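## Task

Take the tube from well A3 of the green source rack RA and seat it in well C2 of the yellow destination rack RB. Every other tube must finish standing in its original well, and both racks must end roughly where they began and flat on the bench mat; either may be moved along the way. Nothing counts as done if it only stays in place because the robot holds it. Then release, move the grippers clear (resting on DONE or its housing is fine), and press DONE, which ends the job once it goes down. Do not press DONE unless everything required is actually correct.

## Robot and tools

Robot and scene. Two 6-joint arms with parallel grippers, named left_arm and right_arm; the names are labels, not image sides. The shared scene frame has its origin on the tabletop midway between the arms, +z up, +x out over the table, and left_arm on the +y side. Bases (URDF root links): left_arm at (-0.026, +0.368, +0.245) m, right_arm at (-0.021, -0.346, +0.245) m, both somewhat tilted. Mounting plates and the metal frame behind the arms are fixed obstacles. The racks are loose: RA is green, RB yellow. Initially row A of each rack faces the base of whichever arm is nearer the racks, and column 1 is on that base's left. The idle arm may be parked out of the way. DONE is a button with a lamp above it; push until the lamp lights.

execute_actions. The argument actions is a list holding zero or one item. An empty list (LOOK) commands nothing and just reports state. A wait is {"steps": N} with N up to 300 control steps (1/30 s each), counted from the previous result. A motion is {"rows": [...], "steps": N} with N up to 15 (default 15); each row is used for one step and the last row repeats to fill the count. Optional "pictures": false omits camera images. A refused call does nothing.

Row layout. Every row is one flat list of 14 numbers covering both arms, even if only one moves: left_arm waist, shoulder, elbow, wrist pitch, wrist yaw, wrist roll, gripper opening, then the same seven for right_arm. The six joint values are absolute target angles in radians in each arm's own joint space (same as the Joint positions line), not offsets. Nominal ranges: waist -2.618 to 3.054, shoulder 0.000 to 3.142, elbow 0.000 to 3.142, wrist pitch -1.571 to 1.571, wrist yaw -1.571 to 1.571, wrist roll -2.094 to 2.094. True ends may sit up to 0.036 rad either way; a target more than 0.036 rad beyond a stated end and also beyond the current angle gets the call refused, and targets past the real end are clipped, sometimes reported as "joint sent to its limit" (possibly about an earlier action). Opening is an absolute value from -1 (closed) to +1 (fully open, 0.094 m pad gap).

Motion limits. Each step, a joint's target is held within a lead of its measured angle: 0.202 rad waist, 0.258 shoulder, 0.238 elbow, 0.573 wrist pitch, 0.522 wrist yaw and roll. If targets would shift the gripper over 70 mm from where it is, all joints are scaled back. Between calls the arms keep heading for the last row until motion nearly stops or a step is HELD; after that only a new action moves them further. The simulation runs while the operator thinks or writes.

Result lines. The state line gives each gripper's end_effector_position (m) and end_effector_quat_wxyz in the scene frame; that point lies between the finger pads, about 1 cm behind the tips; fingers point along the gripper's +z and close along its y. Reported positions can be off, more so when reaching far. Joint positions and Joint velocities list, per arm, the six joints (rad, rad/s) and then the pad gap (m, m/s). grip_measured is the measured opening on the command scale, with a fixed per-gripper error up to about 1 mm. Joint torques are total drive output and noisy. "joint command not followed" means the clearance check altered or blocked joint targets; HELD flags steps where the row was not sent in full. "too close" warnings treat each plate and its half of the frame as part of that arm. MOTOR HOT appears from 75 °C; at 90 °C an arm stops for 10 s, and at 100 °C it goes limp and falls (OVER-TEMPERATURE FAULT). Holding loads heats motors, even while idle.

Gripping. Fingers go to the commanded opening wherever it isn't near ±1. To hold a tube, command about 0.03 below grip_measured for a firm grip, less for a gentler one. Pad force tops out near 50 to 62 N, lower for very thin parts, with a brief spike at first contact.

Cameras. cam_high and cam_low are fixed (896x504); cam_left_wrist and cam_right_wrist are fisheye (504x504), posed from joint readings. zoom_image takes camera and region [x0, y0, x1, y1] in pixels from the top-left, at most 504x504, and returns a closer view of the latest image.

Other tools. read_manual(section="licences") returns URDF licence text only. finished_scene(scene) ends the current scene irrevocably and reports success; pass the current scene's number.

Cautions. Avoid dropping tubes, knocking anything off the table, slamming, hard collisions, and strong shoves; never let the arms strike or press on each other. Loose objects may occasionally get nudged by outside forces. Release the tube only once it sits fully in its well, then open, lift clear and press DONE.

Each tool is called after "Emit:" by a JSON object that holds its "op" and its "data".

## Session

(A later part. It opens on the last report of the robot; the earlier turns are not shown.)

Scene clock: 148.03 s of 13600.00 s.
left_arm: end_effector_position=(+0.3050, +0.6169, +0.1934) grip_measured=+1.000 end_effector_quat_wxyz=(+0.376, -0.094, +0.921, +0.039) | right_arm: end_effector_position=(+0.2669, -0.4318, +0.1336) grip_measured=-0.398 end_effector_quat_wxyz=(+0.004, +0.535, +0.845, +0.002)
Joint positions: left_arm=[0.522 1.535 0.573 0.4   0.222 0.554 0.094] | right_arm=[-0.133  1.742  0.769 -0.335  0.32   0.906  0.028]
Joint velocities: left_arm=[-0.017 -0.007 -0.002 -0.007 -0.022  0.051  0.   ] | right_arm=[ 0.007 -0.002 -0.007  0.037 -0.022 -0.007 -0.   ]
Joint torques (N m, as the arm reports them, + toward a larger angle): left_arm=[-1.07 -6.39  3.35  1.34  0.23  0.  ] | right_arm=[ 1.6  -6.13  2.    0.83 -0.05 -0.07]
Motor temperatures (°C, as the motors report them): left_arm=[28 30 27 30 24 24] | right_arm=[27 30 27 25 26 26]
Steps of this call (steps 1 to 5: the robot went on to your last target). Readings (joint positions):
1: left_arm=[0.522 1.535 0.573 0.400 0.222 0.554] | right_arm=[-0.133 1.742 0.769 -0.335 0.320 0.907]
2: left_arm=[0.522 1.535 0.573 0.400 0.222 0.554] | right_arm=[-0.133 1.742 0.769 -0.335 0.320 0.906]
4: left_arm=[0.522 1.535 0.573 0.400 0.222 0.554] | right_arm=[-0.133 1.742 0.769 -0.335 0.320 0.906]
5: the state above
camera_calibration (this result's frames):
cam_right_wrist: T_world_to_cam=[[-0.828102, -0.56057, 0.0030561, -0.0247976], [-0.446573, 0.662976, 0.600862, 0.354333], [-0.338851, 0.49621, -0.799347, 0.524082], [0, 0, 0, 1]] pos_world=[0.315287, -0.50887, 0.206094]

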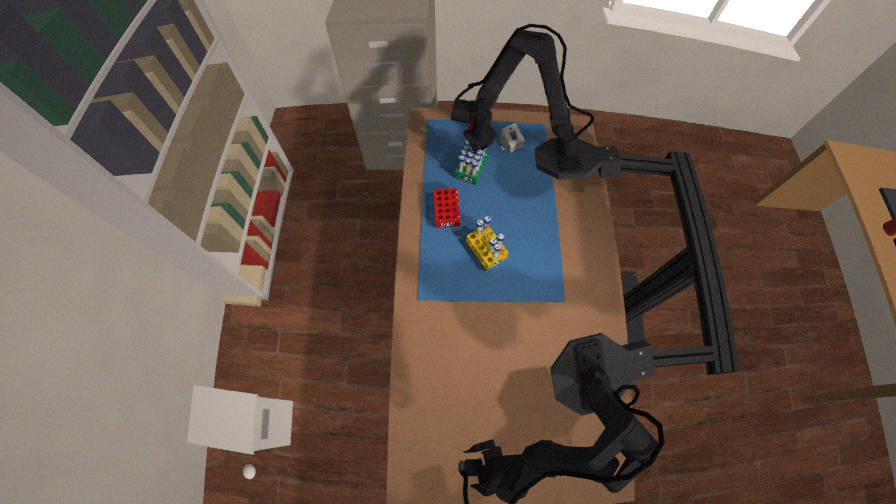

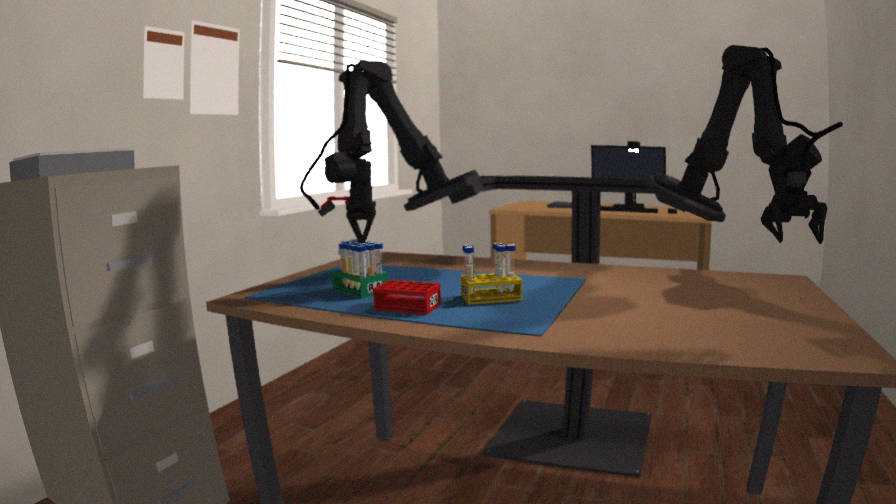

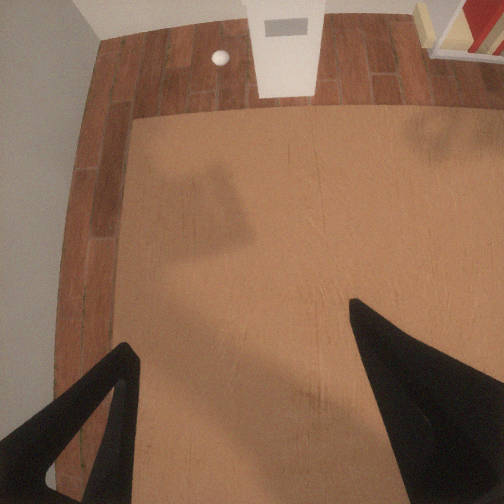

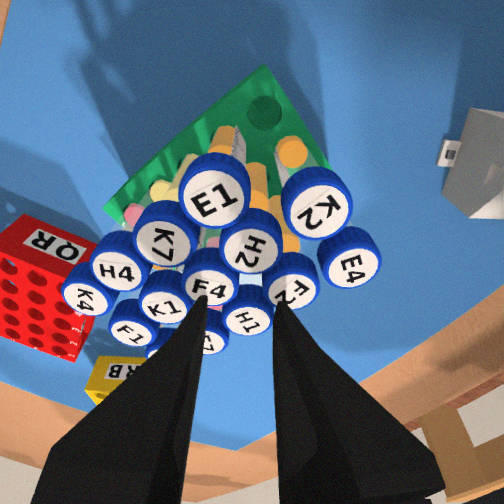

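Emit:
{"op": "execute_actions", "data": {"actions": [{"rows":[[0.522,1.535,0.573,0.4,0.222,0.554,1,-0.133,1.74,0.76,-0.33,0.32,0.906,-0.4],[0.522,1.535,0.573,0.4,0.222,0.554,1,-0.13,1.72,0.76,-0.34,0.322,0.912,-0.4],[0.522,1.535,0.573,0.4,0.222,0.554,1,-0.128,1.71,0.76,-0.347,0.324,0.916,-0.4],[0.522,1.535,0.573,0.4,0.222,0.554,1,-0.126,1.703,0.76,-0.353,0.326,0.92,-0.4],[0.522,1.535,0.573,0.4,0.222,0.554,1,-0.124,1.696,0.758,-0.359,0.328,0.924,-0.4],[0.522,1.535,0.573,0.4,0.222,0.554,1,-0.121,1.69,0.755,-0.364,0.33,0.928,-0.4],[0.522,1.535,0.573,0.4,0.222,0.554,1,-0.118,1.686,0.752,-0.368,0.332,0.932,-0.4],[0.522,1.535,0.573,0.4,0.222,0.554,1,-0.114,1.686,0.748,-0.371,0.333,0.936,-0.4],[0.522,1.535,0.573,0.4,0.222,0.554,1,-0.11,1.686,0.744,-0.373,0.334,0.939,-0.4],[0.522,1.535,0.573,0.4,0.222,0.554,1,-0.106,1.686,0.74,-0.373,0.334,0.941,-0.4],[0.522,1.535,0.573,0.4,0.222,0.554,1,-0.103,1.686,0.737,-0.373,0.334,0.941,-0.4]],"steps":15}], "pictures": false}}

Emit:
{"op": "execute_actions", "data": {"actions": [{"steps":6}]}}

Emit:
{"op": "zoom_image", "data": {"camera": "cam_right_wrist", "region": [150, 200, 350, 400]}}

Scene clock: 174.63 s of 13600.00 s.
left_arm: end_effector_position=(+0.3050, +0.6169, +0.1934) grip_measured=+1.000 end_effector_quat_wxyz=(+0.376, -0.094, +0.921, +0.039) | right_arm: end_effector_position=(+0.2636, -0.4285, +0.1409) grip_measured=-0.398 end_effector_quat_wxyz=(+0.005, +0.538, +0.843, +0.003)
Joint positions: left_arm=[0.522 1.535 0.573 0.4   0.222 0.554 0.094] | right_arm=[-0.117  1.708  0.754 -0.356  0.322  0.93   0.028]
Joint velocities: left_arm=[ 0.012 -0.002  0.002 -0.081 -0.007  0.022  0.   ] | right_arm=[ 0.017 -0.012 -0.061 -0.022  0.066  0.037  0.   ]
Joint torques (N m, as the arm reports them, + toward a larger angle): left_arm=[-1.11 -6.29  3.36  1.33  0.26 -0.02] | right_arm=[ 3.   -9.62  2.73  0.58  0.1   0.08]
Motor temperatures (°C, as the motors report them): left_arm=[28 30 27 31 24 24] | right_arm=[27 30 27 25 26 26]
Steps of this call (steps 1 to 15: the robot went on to your last target; steps 16 to 90: nothing new was sent; then 23.10 s passed at rest; steps 91 to 105: all 15 steps of this action). Readings (joint positions):
91: left_arm=[0.522 1.535 0.573 0.400 0.222 0.554] | right_arm=[-0.133 1.742 0.769 -0.335 0.320 0.906]
92: left_arm=[0.522 1.535 0.573 0.400 0.222 0.554] | right_arm=[-0.133 1.741 0.769 -0.335 0.320 0.906]
94: left_arm=[0.522 1.535 0.573 0.400 0.222 0.554] | right_arm=[-0.133 1.737 0.769 -0.336 0.320 0.908]
98: left_arm=[0.522 1.535 0.573 0.400 0.222 0.554] | right_arm=[-0.133 1.717 0.769 -0.346 0.320 0.917]
105: the state above

Scene clock: 174.83 s of 13600.00 s.
left_arm: end_effector_position=(+0.3050, +0.6169, +0.1934) grip_measured=+1.000 end_effector_quat_wxyz=(+0.376, -0.094, +0.921, +0.039) | right_arm: end_effector_position=(+0.2618, -0.4280, +0.1406) grip_measured=-0.398 end_effector_quat_wxyz=(+0.002, +0.539, +0.842, +0.002)
Joint positions: left_arm=[0.522 1.535 0.573 0.4   0.222 0.554 0.094] | right_arm=[-0.117  1.708  0.752 -0.361  0.322  0.933  0.028]
Joint velocities: left_arm=[-0.002  0.012  0.017  0.022 -0.081 -0.022  0.   ] | right_arm=[-0.007  0.017 -0.007 -0.007 -0.007 -0.022 -0.001]
Joint torques (N m, as the arm reports them, + toward a larger angle): left_arm=[-1.02 -6.45  3.4   1.33  0.24 -0.01] | right_arm=[ 3.08 -9.58  2.58  0.48  0.11  0.06]
Motor temperatures (°C, as the motors report them): left_arm=[28 30 27 31 24 24] | right_arm=[27 30 27 25 26 26]
Steps of this call (steps 1 to 6: the robot went on to your last target). Readings (joint positions):
1: left_arm=[0.522 1.535 0.573 0.400 0.222 0.554] | right_arm=[-0.117 1.708 0.753 -0.358 0.322 0.931]
2: left_arm=[0.522 1.535 0.573 0.400 0.222 0.554] | right_arm=[-0.117 1.708 0.752 -0.360 0.322 0.932]
4: left_arm=[0.522 1.535 0.573 0.400 0.222 0.554] | right_arm=[-0.117 1.708 0.752 -0.361 0.322 0.933]
6: the state above
camera_calibration (this result's frames):
cam_right_wrist: T_world_to_cam=[[-0.83331, -0.552794, 0.00369089, -0.022339], [-0.438853, 0.66558, 0.603665, 0.344024], [-0.336159, 0.50142, -0.79723, 0.52734], [0, 0, 0, 1]] pos_world=[0.309631, -0.505743, 0.212819]

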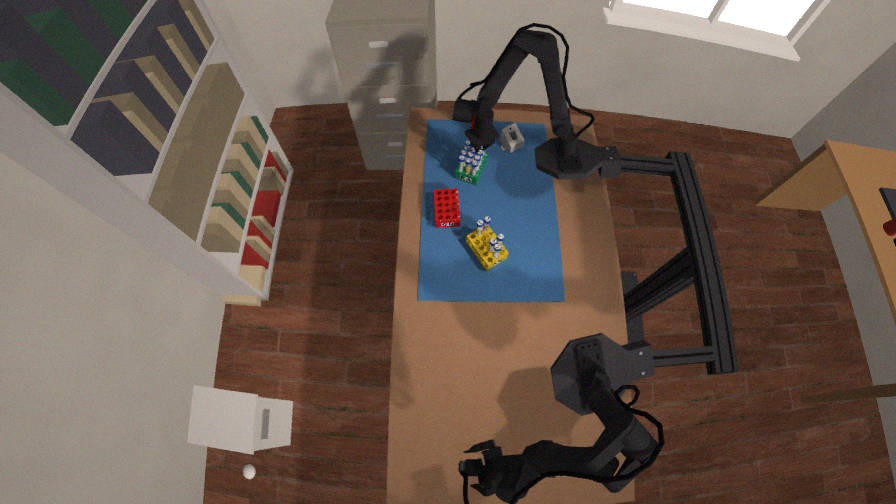

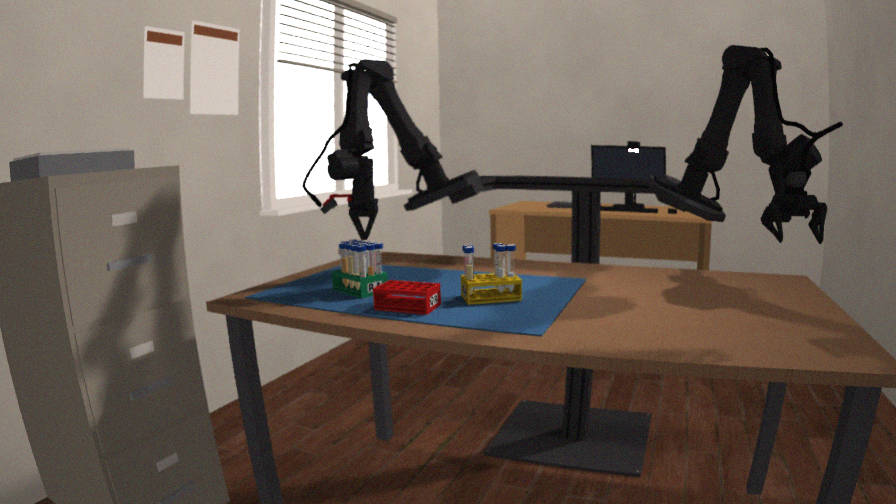

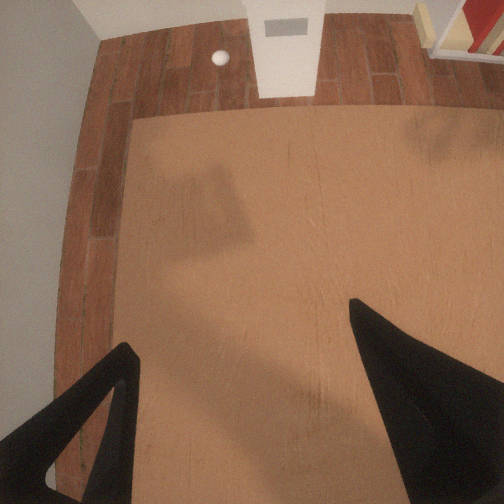

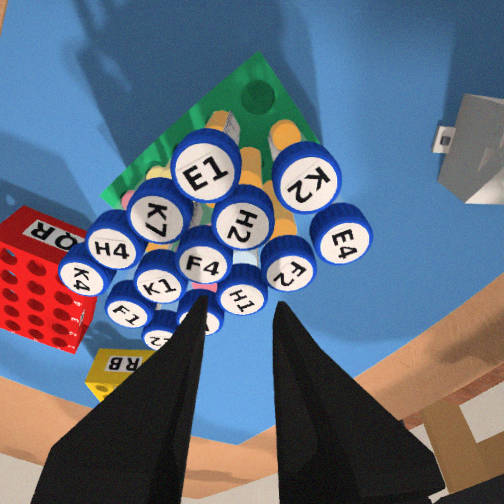

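Region (150, 200, 350, 400) of cam_right_wrist's 504x504 image, scaled by 2.520, with more detail than that image has.

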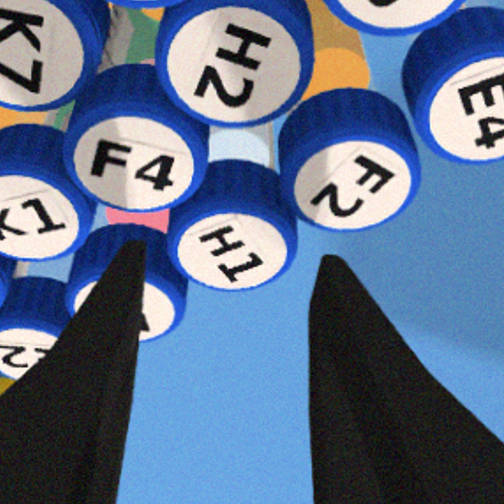

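Emit:
{"op": "execute_actions", "data": {"actions": [{"rows":[[0.522,1.535,0.573,0.4,0.222,0.554,1,-0.101,1.705,0.736,-0.36,0.334,0.93,-0.4],[0.522,1.535,0.573,0.4,0.222,0.554,1,-0.099,1.72,0.735,-0.35,0.335,0.925,-0.4],[0.522,1.535,0.573,0.4,0.222,0.554,1,-0.099,1.724,0.734,-0.345,0.336,0.923,-0.4],[0.522,1.535,0.573,0.4,0.222,0.554,1,-0.099,1.728,0.733,-0.341,0.336,0.922,-0.4],[0.522,1.535,0.573,0.4,0.222,0.554,1,-0.099,1.732,0.732,-0.337,0.336,0.922,-0.4],[0.522,1.535,0.573,0.4,0.222,0.554,1,-0.099,1.736,0.732,-0.333,0.336,0.922,-0.4],[0.522,1.535,0.573,0.4,0.222,0.554,1,-0.099,1.74,0.731,-0.329,0.336,0.922,-0.4],[0.522,1.535,0.573,0.4,0.222,0.554,1,-0.099,1.744,0.731,-0.325,0.336,0.922,-0.4],[0.522,1.535,0.573,0.4,0.222,0.554,1,-0.099,1.748,0.73,-0.321,0.336,0.922,-0.4],[0.522,1.535,0.573,0.4,0.222,0.554,1,-0.099,1.752,0.73,-0.316,0.336,0.922,-0.4],[0.522,1.535,0.573,0.4,0.222,0.554,1,-0.099,1.756,0.73,-0.311,0.336,0.922,-0.4],[0.522,1.535,0.573,0.4,0.222,0.554,1,-0.099,1.76,0.73,-0.307,0.336,0.922,-0.4],[0.522,1.535,0.573,0.4,0.222,0.554,1,-0.099,1.762,0.73,-0.305,0.336,0.922,-0.4]],"steps":15}], "pictures": false}}

Emit:
{"op": "execute_actions", "data": {"actions": [{"steps":6}]}}

Emit:
{"op": "zoom_image", "data": {"camera": "cam_right_wrist", "region": [150, 200, 350, 400]}}

Scene clock: 185.37 s of 13600.00 s.
left_arm: end_effector_position=(+0.3050, +0.6169, +0.1934) grip_measured=+1.000 end_effector_quat_wxyz=(+0.376, -0.094, +0.921, +0.039) | right_arm: end_effector_position=(+0.2636, -0.4244, +0.1336) grip_measured=-0.398 end_effector_quat_wxyz=(+0.002, +0.535, +0.845, +0.002)
Joint positions: left_arm=[0.522 1.535 0.573 0.4   0.222 0.554 0.094] | right_arm=[-0.111  1.74   0.752 -0.33   0.324  0.929  0.028]
Joint velocities: left_arm=[-0.022 -0.002 -0.002  0.007  0.007  0.066  0.   ] | right_arm=[ 0.056 -0.022 -0.012  0.081  0.037  0.022  0.   ]
Joint torques (N m, as the arm reports them, + toward a larger angle): left_arm=[-1.05 -6.34  3.35  1.33  0.24 -0.01] | right_arm=[ 2.84 -5.93  1.82  0.77  0.12 -0.08]
Motor temperatures (°C, as the motors report them): left_arm=[28 30 27 31 24 24] | right_arm=[27 31 27 25 26 26]
Steps of this call (steps 1 to 15: the robot went on to your last target; steps 16 to 90: nothing new was sent; then 7.03 s passed at rest; steps 91 to 105: all 15 steps of this action). Readings (joint positions):
91: left_arm=[0.522 1.535 0.573 0.400 0.222 0.554] | right_arm=[-0.117 1.708 0.752 -0.361 0.322 0.934]
92: left_arm=[0.522 1.535 0.573 0.400 0.222 0.554] | right_arm=[-0.117 1.708 0.752 -0.361 0.322 0.934]
94: left_arm=[0.522 1.535 0.573 0.400 0.222 0.554] | right_arm=[-0.117 1.708 0.752 -0.359 0.322 0.932]
98: left_arm=[0.522 1.535 0.573 0.400 0.222 0.554] | right_arm=[-0.117 1.717 0.752 -0.348 0.323 0.930]
105: the state above

Scene clock: 185.57 s of 13600.00 s.
left_arm: end_effector_position=(+0.3050, +0.6169, +0.1934) grip_measured=+1.000 end_effector_quat_wxyz=(+0.376, -0.094, +0.921, +0.039) | right_arm: end_effector_position=(+0.2657, -0.4245, +0.1337) grip_measured=-0.398 end_effector_quat_wxyz=(+0.006, +0.536, +0.844, +0.004)
Joint positions: left_arm=[0.522 1.535 0.573 0.4   0.222 0.554 0.094] | right_arm=[-0.11   1.74   0.752 -0.321  0.324  0.929  0.028]
Joint velocities: left_arm=[-0.012  0.012 -0.007  0.051  0.007 -0.066  0.   ] | right_arm=[ 0.002  0.007 -0.007  0.051 -0.051 -0.022 -0.001]
Joint torques (N m, as the arm reports them, + toward a larger angle): left_arm=[-1.05 -6.37  3.4   1.33  0.24 -0.01] | right_arm=[ 3.04 -5.86  1.91  0.77  0.11 -0.09]
Motor temperatures (°C, as the motors report them): left_arm=[28 30 27 31 24 24] | right_arm=[27 31 27 25 26 26]
Steps of this call (steps 1 to 6: the robot went on to your last target). Readings (joint positions):
1: left_arm=[0.522 1.535 0.573 0.400 0.222 0.554] | right_arm=[-0.110 1.740 0.752 -0.328 0.324 0.929]
2: left_arm=[0.522 1.535 0.573 0.400 0.222 0.554] | right_arm=[-0.110 1.740 0.752 -0.325 0.324 0.929]
4: left_arm=[0.522 1.535 0.573 0.400 0.222 0.554] | right_arm=[-0.110 1.740 0.752 -0.322 0.324 0.929]
6: the state above
camera_calibration (this result's frames):
cam_right_wrist: T_world_to_cam=[[-0.829177, -0.55898, -0.00285627, -0.0199143], [-0.449081, 0.663096, 0.598857, 0.34989], [-0.332855, 0.497841, -0.800851, 0.519476], [0, 0, 0, 1]] pos_world=[0.313527, -0.501759, 0.206432]

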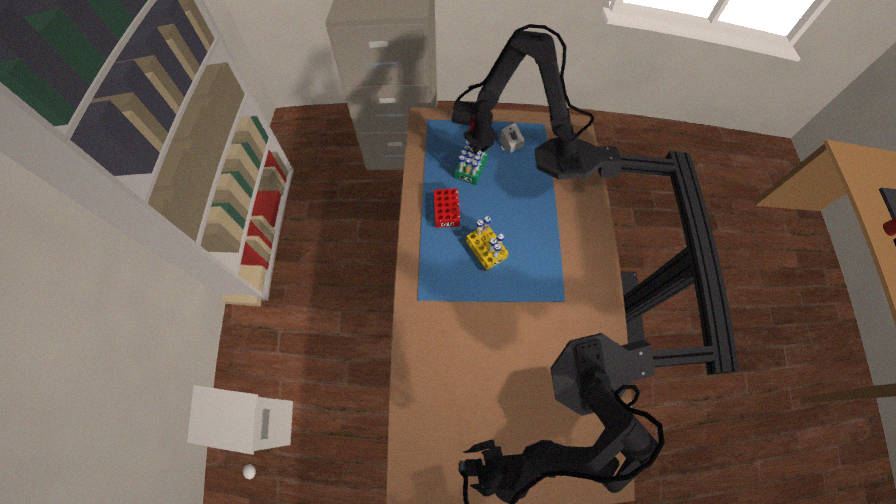

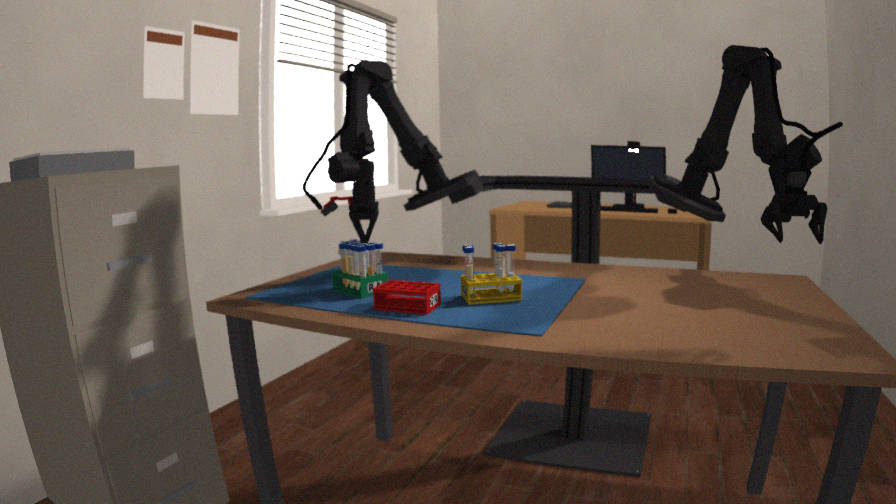

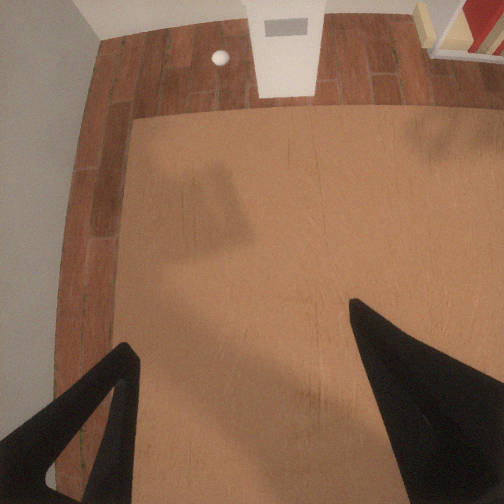

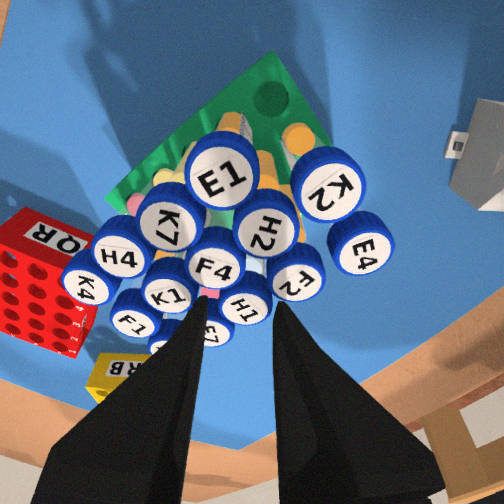

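Region (150, 200, 350, 400) of cam_right_wrist's 504x504 image, scaled by 2.520, with more detail than that image has.

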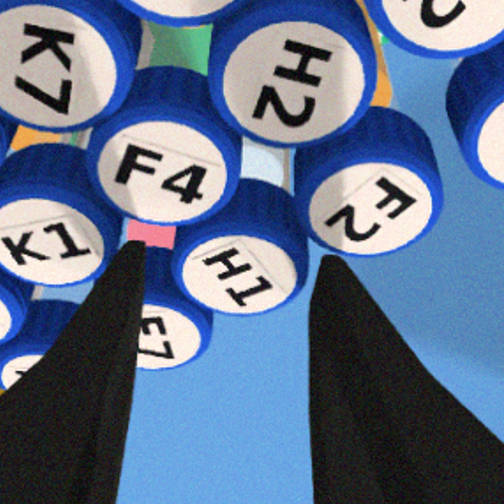

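Emit:
{"op": "execute_actions", "data": {"actions": [{"rows":[[0.522,1.535,0.573,0.4,0.222,0.554,1,-0.108,1.764,0.728,-0.305,0.33,0.92,-0.4],[0.522,1.535,0.573,0.4,0.222,0.554,1,-0.114,1.767,0.727,-0.305,0.33,0.92,-0.4],[0.522,1.535,0.573,0.4,0.222,0.554,1,-0.116,1.77,0.726,-0.304,0.33,0.919,-0.4],[0.522,1.535,0.573,0.4,0.222,0.554,1,-0.118,1.773,0.726,-0.303,0.33,0.918,-0.4],[0.522,1.535,0.573,0.4,0.222,0.554,1,-0.12,1.776,0.726,-0.302,0.33,0.917,-0.4],[0.522,1.535,0.573,0.4,0.222,0.554,1,-0.122,1.779,0.726,-0.301,0.33,0.916,-0.4],[0.522,1.535,0.573,0.4,0.222,0.554,1,-0.124,1.782,0.726,-0.299,0.33,0.915,-0.4],[0.522,1.535,0.573,0.4,0.222,0.554,1,-0.124,1.785,0.726,-0.297,0.33,0.915,-0.4]],"steps":15}]}}

Emit:
{"op": "zoom_image", "data": {"camera": "cam_right_wrist", "region": [150, 200, 350, 400]}}

Scene clock: 194.13 s of 13600.00 s.
left_arm: end_effector_position=(+0.3050, +0.6169, +0.1934) grip_measured=+1.000 end_effector_quat_wxyz=(+0.376, -0.094, +0.921, +0.039) | right_arm: end_effector_position=(+0.2661, -0.4243, +0.1330) grip_measured=-0.398 end_effector_quat_wxyz=(+0.007, +0.533, +0.846, +0.004)
Joint positions: left_arm=[0.522 1.535 0.573 0.4   0.222 0.554 0.094] | right_arm=[-0.11   1.743  0.752 -0.317  0.324  0.923  0.028]
Joint velocities: left_arm=[-0.002 -0.007 -0.007  0.022  0.051  0.022  0.   ] | right_arm=[ 0.007  0.017 -0.002 -0.007  0.022 -0.051 -0.002]
Joint torques (N m, as the arm reports them, + toward a larger angle): left_arm=[-1.02 -6.34  3.34  1.33  0.23 -0.01] | right_arm=[ 1.12 -4.08  1.57  0.87  0.04 -0.07]
Motor temperatures (°C, as the motors report them): left_arm=[28 30 27 31 24 24] | right_arm=[27 31 27 25 26 26]
Steps of this call (steps 1 to 30: the robot went on to your last target; steps 31 to 90: nothing new was sent; then 5.07 s passed at rest; steps 91 to 105: all 15 steps of this action). Readings (joint positions):
91: left_arm=[0.522 1.535 0.573 0.400 0.222 0.554] | right_arm=[-0.110 1.740 0.752 -0.318 0.324 0.929]
92: left_arm=[0.522 1.535 0.573 0.400 0.222 0.554] | right_arm=[-0.110 1.740 0.752 -0.318 0.324 0.929]
94: left_arm=[0.522 1.535 0.573 0.400 0.222 0.554] | right_arm=[-0.110 1.741 0.752 -0.318 0.324 0.927]
98: left_arm=[0.522 1.535 0.573 0.400 0.222 0.554] | right_arm=[-0.110 1.743 0.752 -0.317 0.324 0.925]
105: the state above
camera_calibration (this result's frames):
cam_right_wrist: T_world_to_cam=[[-0.825885, -0.563828, -0.00330995, -0.0224275], [-0.453382, 0.660593, 0.598383, 0.350478], [-0.335198, 0.495696, -0.801204, 0.518688], [0, 0, 0, 1]] pos_world=[0.314241, -0.50128, 0.205781]

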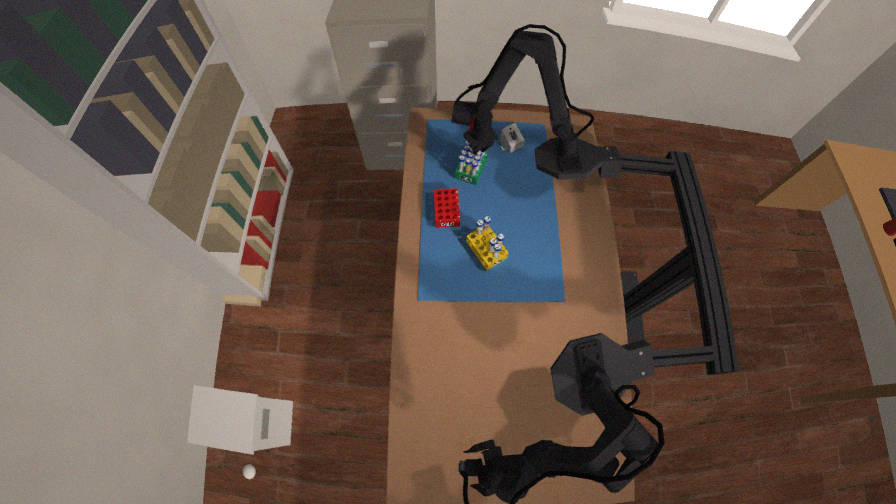

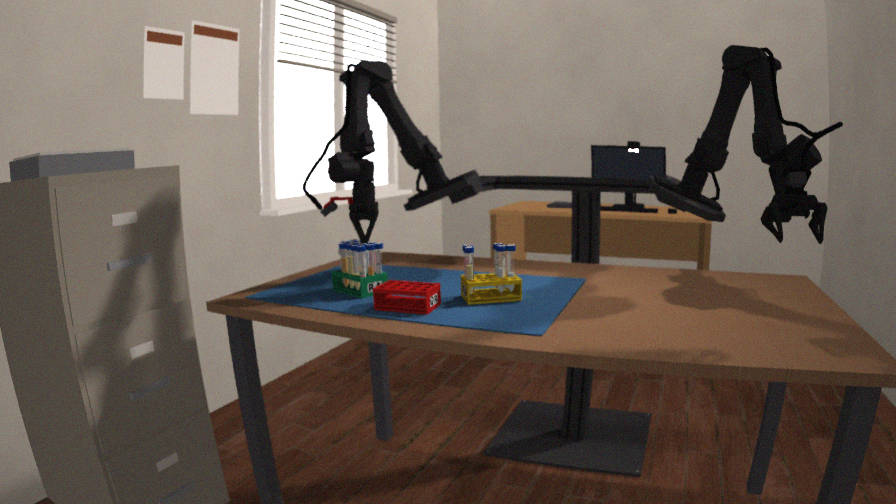

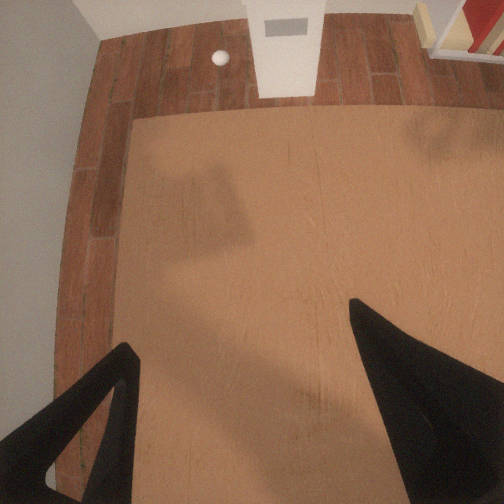

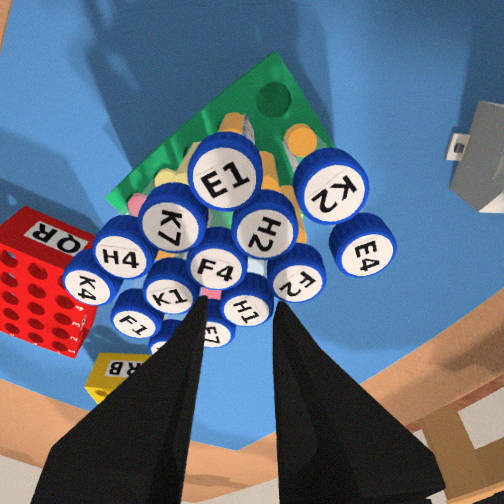

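Region (150, 200, 350, 400) of cam_right_wrist's 504x504 image, scaled by 2.520, with more detail than that image has.

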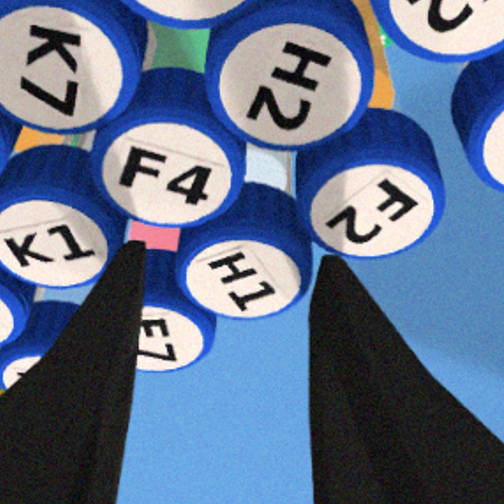

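Emit:
{"op": "execute_actions", "data": {"actions": [{"rows":[[0.522,1.535,0.573,0.4,0.222,0.554,1,-0.11,1.75,0.745,-0.32,0.33,0.93,-0.4],[0.522,1.535,0.573,0.4,0.222,0.554,1,-0.105,1.725,0.75,-0.335,0.33,0.93,-0.4],[0.522,1.535,0.573,0.4,0.222,0.554,1,-0.1,1.71,0.755,-0.345,0.33,0.93,-0.4],[0.522,1.535,0.573,0.4,0.222,0.554,1,-0.1,1.70,0.76,-0.35,0.33,0.93,-0.4],[0.522,1.535,0.573,0.4,0.222,0.554,1,-0.1,1.695,0.765,-0.355,0.33,0.95,-0.4],[0.522,1.535,0.573,0.4,0.222,0.554,1,-0.098,1.695,0.77,-0.36,0.332,1.0,-0.4],[0.522,1.535,0.573,0.4,0.222,0.554,1,-0.094,1.695,0.772,-0.365,0.335,1.08,-0.4],[0.522,1.535,0.573,0.4,0.222,0.554,1,-0.088,1.695,0.772,-0.37,0.338,1.2,-0.4],[0.522,1.535,0.573,0.4,0.222,0.554,1,-0.081,1.695,0.772,-0.375,0.341,1.32,-0.4],[0.522,1.535,0.573,0.4,0.222,0.554,1,-0.074,1.695,0.772,-0.38,0.344,1.44,-0.4],[0.522,1.535,0.573,0.4,0.222,0.554,1,-0.067,1.695,0.772,-0.385,0.346,1.56,-0.4],[0.522,1.535,0.573,0.4,0.222,0.554,1,-0.06,1.695,0.772,-0.39,0.348,1.66,-0.4],[0.522,1.535,0.573,0.4,0.222,0.554,1,-0.055,1.695,0.772,-0.392,0.35,1.73,-0.4],[0.522,1.535,0.573,0.4,0.222,0.554,1,-0.052,1.695,0.772,-0.394,0.35,1.76,-0.4],[0.522,1.535,0.573,0.4,0.222,0.554,1,-0.05,1.695,0.772,-0.394,0.35,1.772,-0.4]],"steps":15}], "pictures": false}}

Emit:
{"op": "execute_actions", "data": {"actions": [{"steps":22}]}}

Emit:
{"op": "zoom_image", "data": {"camera": "cam_right_wrist", "region": [130, 150, 370, 390]}}

Scene clock: 216.37 s of 13600.00 s.
left_arm: end_effector_position=(+0.3050, +0.6169, +0.1934) grip_measured=+1.000 end_effector_quat_wxyz=(+0.376, -0.094, +0.921, +0.039) | right_arm: end_effector_position=(+0.2632, -0.4148, +0.1423) grip_measured=-0.398 end_effector_quat_wxyz=(+0.001, +0.741, +0.671, +0.003)
Joint positions: left_arm=[0.522 1.535 0.573 0.4   0.222 0.554 0.094] | right_arm=[-0.069  1.718  0.752 -0.367  0.332  1.515  0.028]
Joint velocities: left_arm=[-0.002 -0.012 -0.002 -0.022  0.081  0.007  0.   ] | right_arm=[ 0.129 -0.012  0.002 -0.125  0.007  1.634 -0.   ]
Joint torques (N m, as the arm reports them, + toward a larger angle): left_arm=[-1.07 -6.33  3.36  1.33  0.25 -0.01] | right_arm=[ 2.92 -9.76  5.58  0.46  0.17  0.03]
Motor temperatures (°C, as the motors report them): left_arm=[28 30 27 31 24 24] | right_arm=[27 30 27 25 26 26]
Steps of this call (steps 1 to 15: the robot went on to your last target; steps 16 to 90: nothing new was sent; then 18.73 s passed at rest; steps 91 to 105: all 15 steps of this action). Readings (joint positions):
91: left_arm=[0.522 1.535 0.573 0.400 0.222 0.554] | right_arm=[-0.110 1.743 0.752 -0.317 0.324 0.923]
92: left_arm=[0.522 1.535 0.573 0.400 0.222 0.554] | right_arm=[-0.110 1.742 0.752 -0.319 0.324 0.923]
94: left_arm=[0.522 1.535 0.573 0.400 0.222 0.554] | right_arm=[-0.110 1.736 0.752 -0.325 0.324 0.923]
98: left_arm=[0.522 1.535 0.573 0.400 0.222 0.554] | right_arm=[-0.109 1.720 0.752 -0.338 0.324 1.003]
105: the state above

Scene clock: 217.10 s of 13600.00 s.
left_arm: end_effector_position=(+0.3050, +0.6169, +0.1934) grip_measured=+1.000 end_effector_quat_wxyz=(+0.376, -0.094, +0.921, +0.039) | right_arm: end_effector_position=(+0.2614, -0.4134, +0.1428) grip_measured=-0.398 end_effector_quat_wxyz=(-0.001, +0.816, +0.578, +0.000)
Joint positions: left_arm=[0.522 1.535 0.573 0.4   0.222 0.554 0.094] | right_arm=[-0.063  1.718  0.752 -0.376  0.335  1.764  0.028]
Joint velocities: left_arm=[-0.002  0.012 -0.002 -0.007 -0.051  0.081  0.   ] | right_arm=[-0.017  0.002 -0.007 -0.081 -0.081  0.037 -0.   ]
Joint torques (N m, as the arm reports them, + toward a larger angle): left_arm=[-1.06 -6.41  3.38  1.32  0.23 -0.01] | right_arm=[ 3.07 -9.7   5.57  0.4   0.15  0.05]
Motor temperatures (°C, as the motors report them): left_arm=[28 30 27 31 24 24] | right_arm=[27 30 27 25 26 26]
Steps of this call (steps 1 to 22: the robot went on to your last target). Readings (joint positions):
1: left_arm=[0.522 1.535 0.573 0.400 0.222 0.554] | right_arm=[-0.065 1.718 0.752 -0.369 0.332 1.566]
2: left_arm=[0.522 1.535 0.573 0.400 0.222 0.554] | right_arm=[-0.063 1.718 0.752 -0.371 0.332 1.606]
4: left_arm=[0.522 1.535 0.573 0.400 0.222 0.554] | right_arm=[-0.063 1.718 0.752 -0.373 0.333 1.664]
8: left_arm=[0.522 1.535 0.573 0.400 0.222 0.554] | right_arm=[-0.063 1.718 0.752 -0.375 0.334 1.724]
22: the state above
camera_calibration (this result's frames):
cam_right_wrist: T_world_to_cam=[[-0.982608, 0.185337, 0.0115038, 0.328467], [0.154109, 0.779347, 0.607345, 0.224289], [0.103598, 0.598555, -0.794355, 0.446418], [0, 0, 0, 1]] pos_world=[0.241941, -0.502882, 0.214615]

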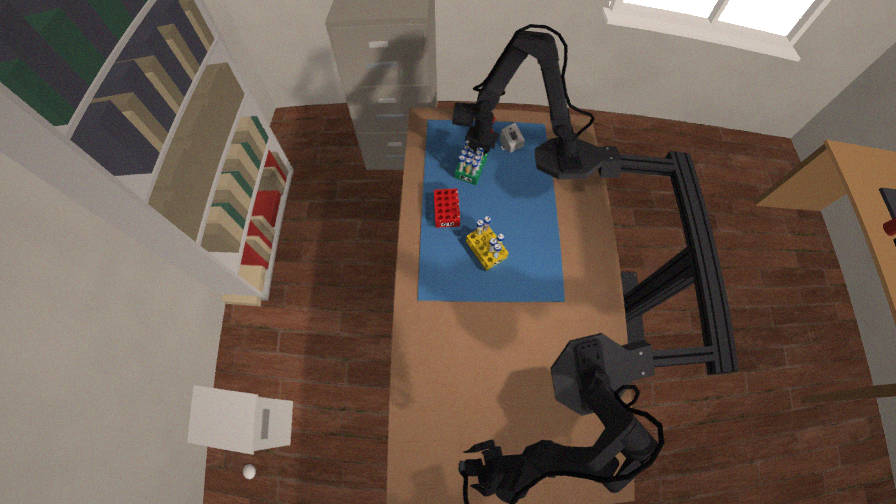

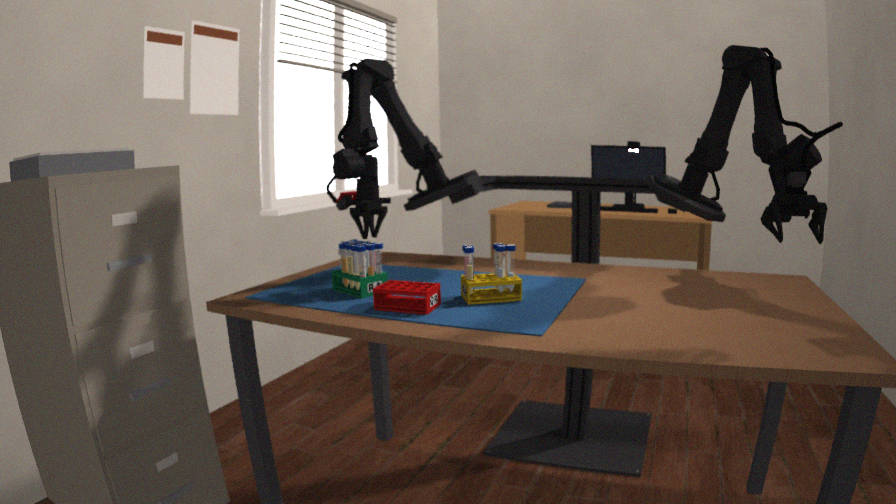

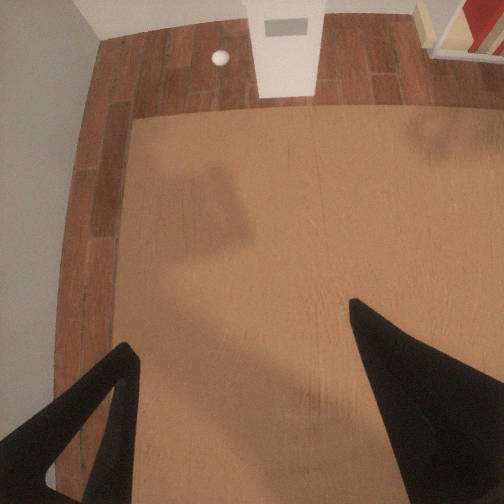

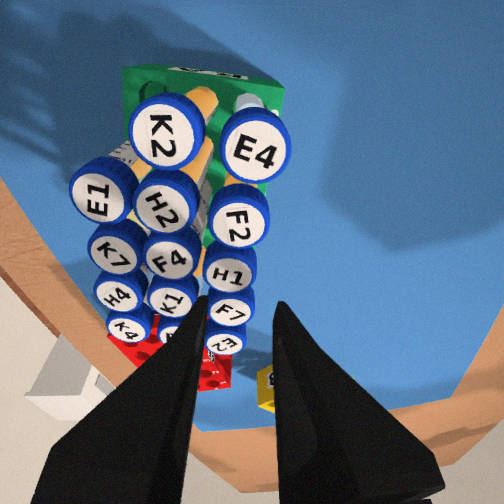

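Region (130, 150, 370, 390) of cam_right_wrist's 504x504 image, scaled by 2.100, with more detail than that image has.

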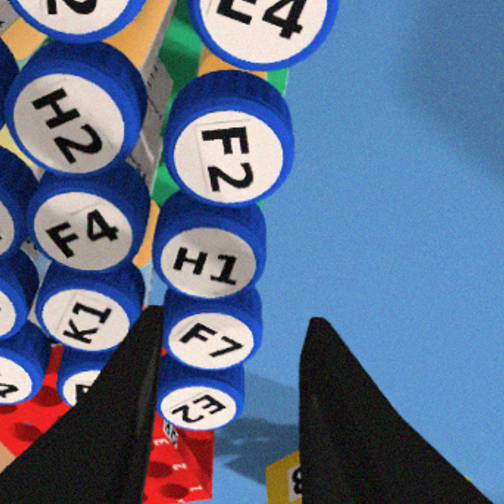

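Emit:
{"op": "execute_actions", "data": {"actions": [{"rows":[[0.522,1.535,0.573,0.4,0.222,0.554,1,-0.068,1.692,0.76,-0.375,0.335,1.755,-0.4],[0.522,1.535,0.573,0.4,0.222,0.554,1,-0.076,1.688,0.75,-0.37,0.33,1.745,-0.4],[0.522,1.535,0.573,0.4,0.222,0.554,1,-0.088,1.684,0.745,-0.367,0.327,1.73,-0.4],[0.522,1.535,0.573,0.4,0.222,0.554,1,-0.102,1.68,0.742,-0.364,0.324,1.715,-0.4],[0.522,1.535,0.573,0.4,0.222,0.554,1,-0.116,1.676,0.739,-0.361,0.321,1.70,-0.4],[0.522,1.535,0.573,0.4,0.222,0.554,1,-0.13,1.672,0.736,-0.358,0.318,1.685,-0.4],[0.522,1.535,0.573,0.4,0.222,0.554,1,-0.144,1.668,0.733,-0.355,0.315,1.672,-0.4],[0.522,1.535,0.573,0.4,0.222,0.554,1,-0.157,1.665,0.73,-0.353,0.312,1.66,-0.4],[0.522,1.535,0.573,0.4,0.222,0.554,1,-0.168,1.662,0.728,-0.351,0.309,1.652,-0.4],[0.522,1.535,0.573,0.4,0.222,0.554,1,-0.177,1.66,0.726,-0.35,0.307,1.647,-0.4]],"steps":15}], "pictures": false}}

Emit:
{"op": "execute_actions", "data": {"actions": [{"steps":8}]}}

Emit:
{"op": "zoom_image", "data": {"camera": "cam_right_wrist", "region": [130, 150, 370, 390]}}

Scene clock: 234.67 s of 13600.00 s.
left_arm: end_effector_position=(+0.3050, +0.6169, +0.1934) grip_measured=+1.000 end_effector_quat_wxyz=(+0.376, -0.094, +0.921, +0.039) | right_arm: end_effector_position=(+0.2599, -0.4462, +0.1414) grip_measured=-0.398 end_effector_quat_wxyz=(+0.007, +0.823, +0.568, +0.002)
Joint positions: left_arm=[0.522 1.535 0.573 0.4   0.222 0.554 0.094] | right_arm=[-0.176  1.683  0.752 -0.358  0.314  1.666  0.028]
Joint velocities: left_arm=[ 0.002 -0.012 -0.022 -0.037  0.066 -0.037  0.   ] | right_arm=[-0.007 -0.007  0.012  0.051 -0.081 -0.095  0.001]
Joint torques (N m, as the arm reports them, + toward a larger angle): left_arm=[-1.07 -6.39  3.36  1.34  0.26  0.  ] | right_arm=[ 1.88 -9.84  1.68  0.72  0.01 -0.08]
Motor temperatures (°C, as the motors report them): left_arm=[28 31 27 31 24 24] | right_arm=[27 32 27 25 26 26]
Steps of this call (steps 1 to 15: the robot went on to your last target; steps 16 to 90: nothing new was sent; then 14.07 s passed at rest; steps 91 to 105: all 15 steps of this action). Readings (joint positions):
91: left_arm=[0.522 1.535 0.573 0.400 0.222 0.554] | right_arm=[-0.063 1.718 0.752 -0.376 0.335 1.765]
92: left_arm=[0.522 1.535 0.573 0.400 0.222 0.554] | right_arm=[-0.063 1.718 0.752 -0.376 0.334 1.762]
94: left_arm=[0.522 1.535 0.573 0.400 0.222 0.554] | right_arm=[-0.073 1.717 0.752 -0.375 0.329 1.751]
98: left_arm=[0.522 1.535 0.573 0.400 0.222 0.554] | right_arm=[-0.126 1.698 0.752 -0.369 0.320 1.712]
105: the state above

Scene clock: 234.93 s of 13600.00 s.
left_arm: end_effector_position=(+0.3050, +0.6169, +0.1934) grip_measured=+1.000 end_effector_quat_wxyz=(+0.376, -0.094, +0.921, +0.039) | right_arm: end_effector_position=(+0.2603, -0.4454, +0.1414) grip_measured=-0.398 end_effector_quat_wxyz=(+0.005, +0.820, +0.572, +0.005)
Joint positions: left_arm=[0.522 1.535 0.573 0.4   0.222 0.554 0.094] | right_arm=[-0.176  1.683  0.752 -0.357  0.309  1.656  0.028]
Joint velocities: left_arm=[ 0.002  0.007 -0.007 -0.051 -0.037  0.007  0.   ] | right_arm=[-0.002 -0.012 -0.012  0.037 -0.037 -0.081  0.001]
Joint torques (N m, as the arm reports them, + toward a larger angle): left_arm=[-1.07 -6.38  3.31  1.33  0.25 -0.01] | right_arm=[ 1.85 -9.84  1.78  0.71 -0.03 -0.09]
Motor temperatures (°C, as the motors report them): left_arm=[28 31 27 31 24 24] | right_arm=[27 32 27 25 26 26]
Steps of this call (steps 1 to 8: the robot went on to your last target). Readings (joint positions):
1: left_arm=[0.522 1.535 0.573 0.400 0.222 0.554] | right_arm=[-0.176 1.683 0.752 -0.358 0.313 1.664]
2: left_arm=[0.522 1.535 0.573 0.400 0.222 0.554] | right_arm=[-0.176 1.683 0.752 -0.358 0.312 1.662]
4: left_arm=[0.522 1.535 0.573 0.400 0.222 0.554] | right_arm=[-0.176 1.683 0.752 -0.357 0.311 1.659]
8: the state above
camera_calibration (this result's frames):
cam_right_wrist: T_world_to_cam=[[-0.980082, 0.198542, -0.00454185, 0.340771], [0.155386, 0.780888, 0.605037, 0.250975], [0.123672, 0.59228, -0.796185, 0.45679], [0, 0, 0, 1]] pos_world=[0.238493, -0.534188, 0.213388]

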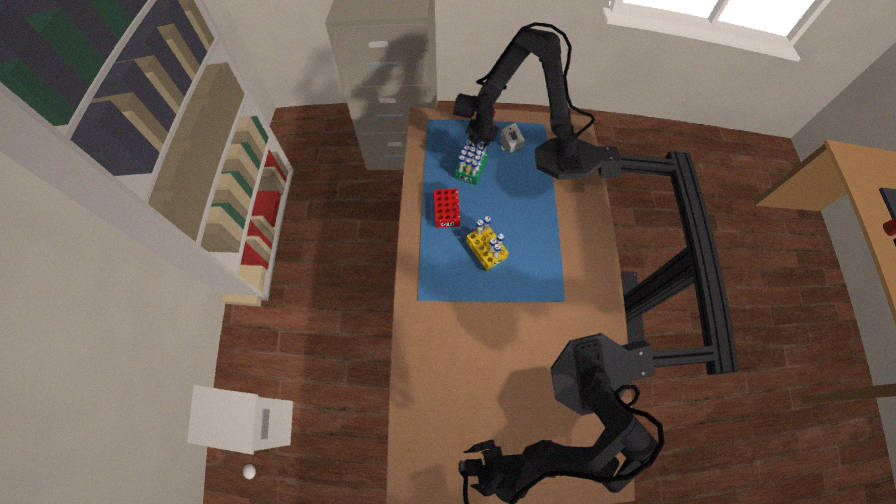

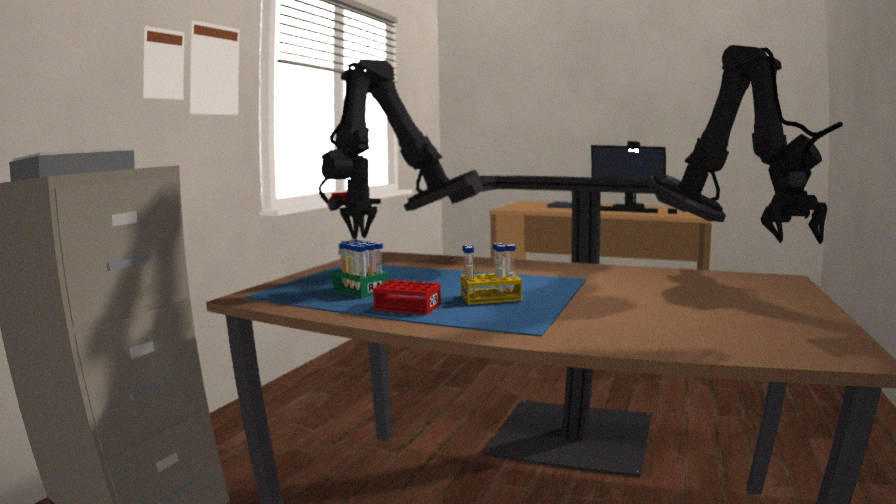

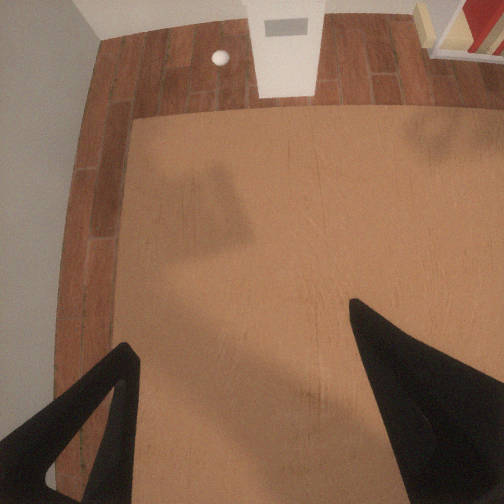

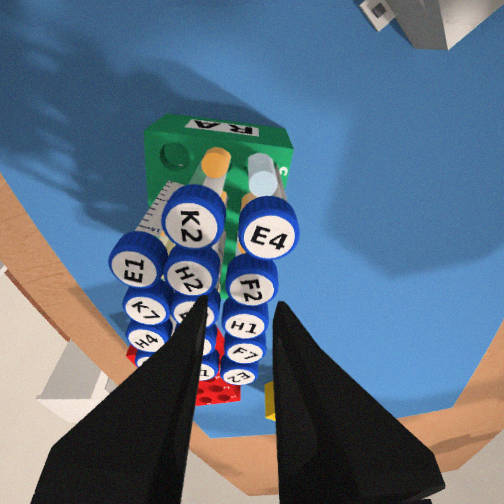

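Region (130, 150, 370, 390) of cam_right_wrist's 504x504 image, scaled by 2.100, with more detail than that image has.

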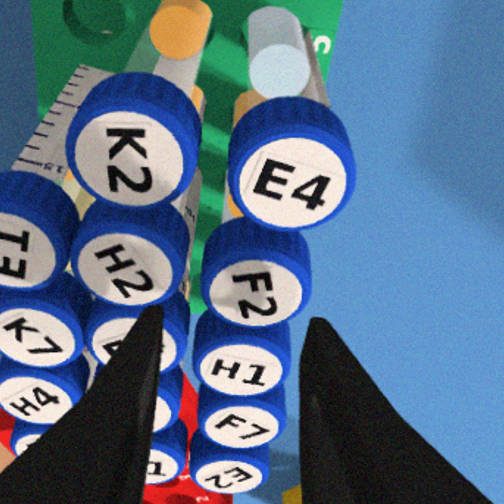

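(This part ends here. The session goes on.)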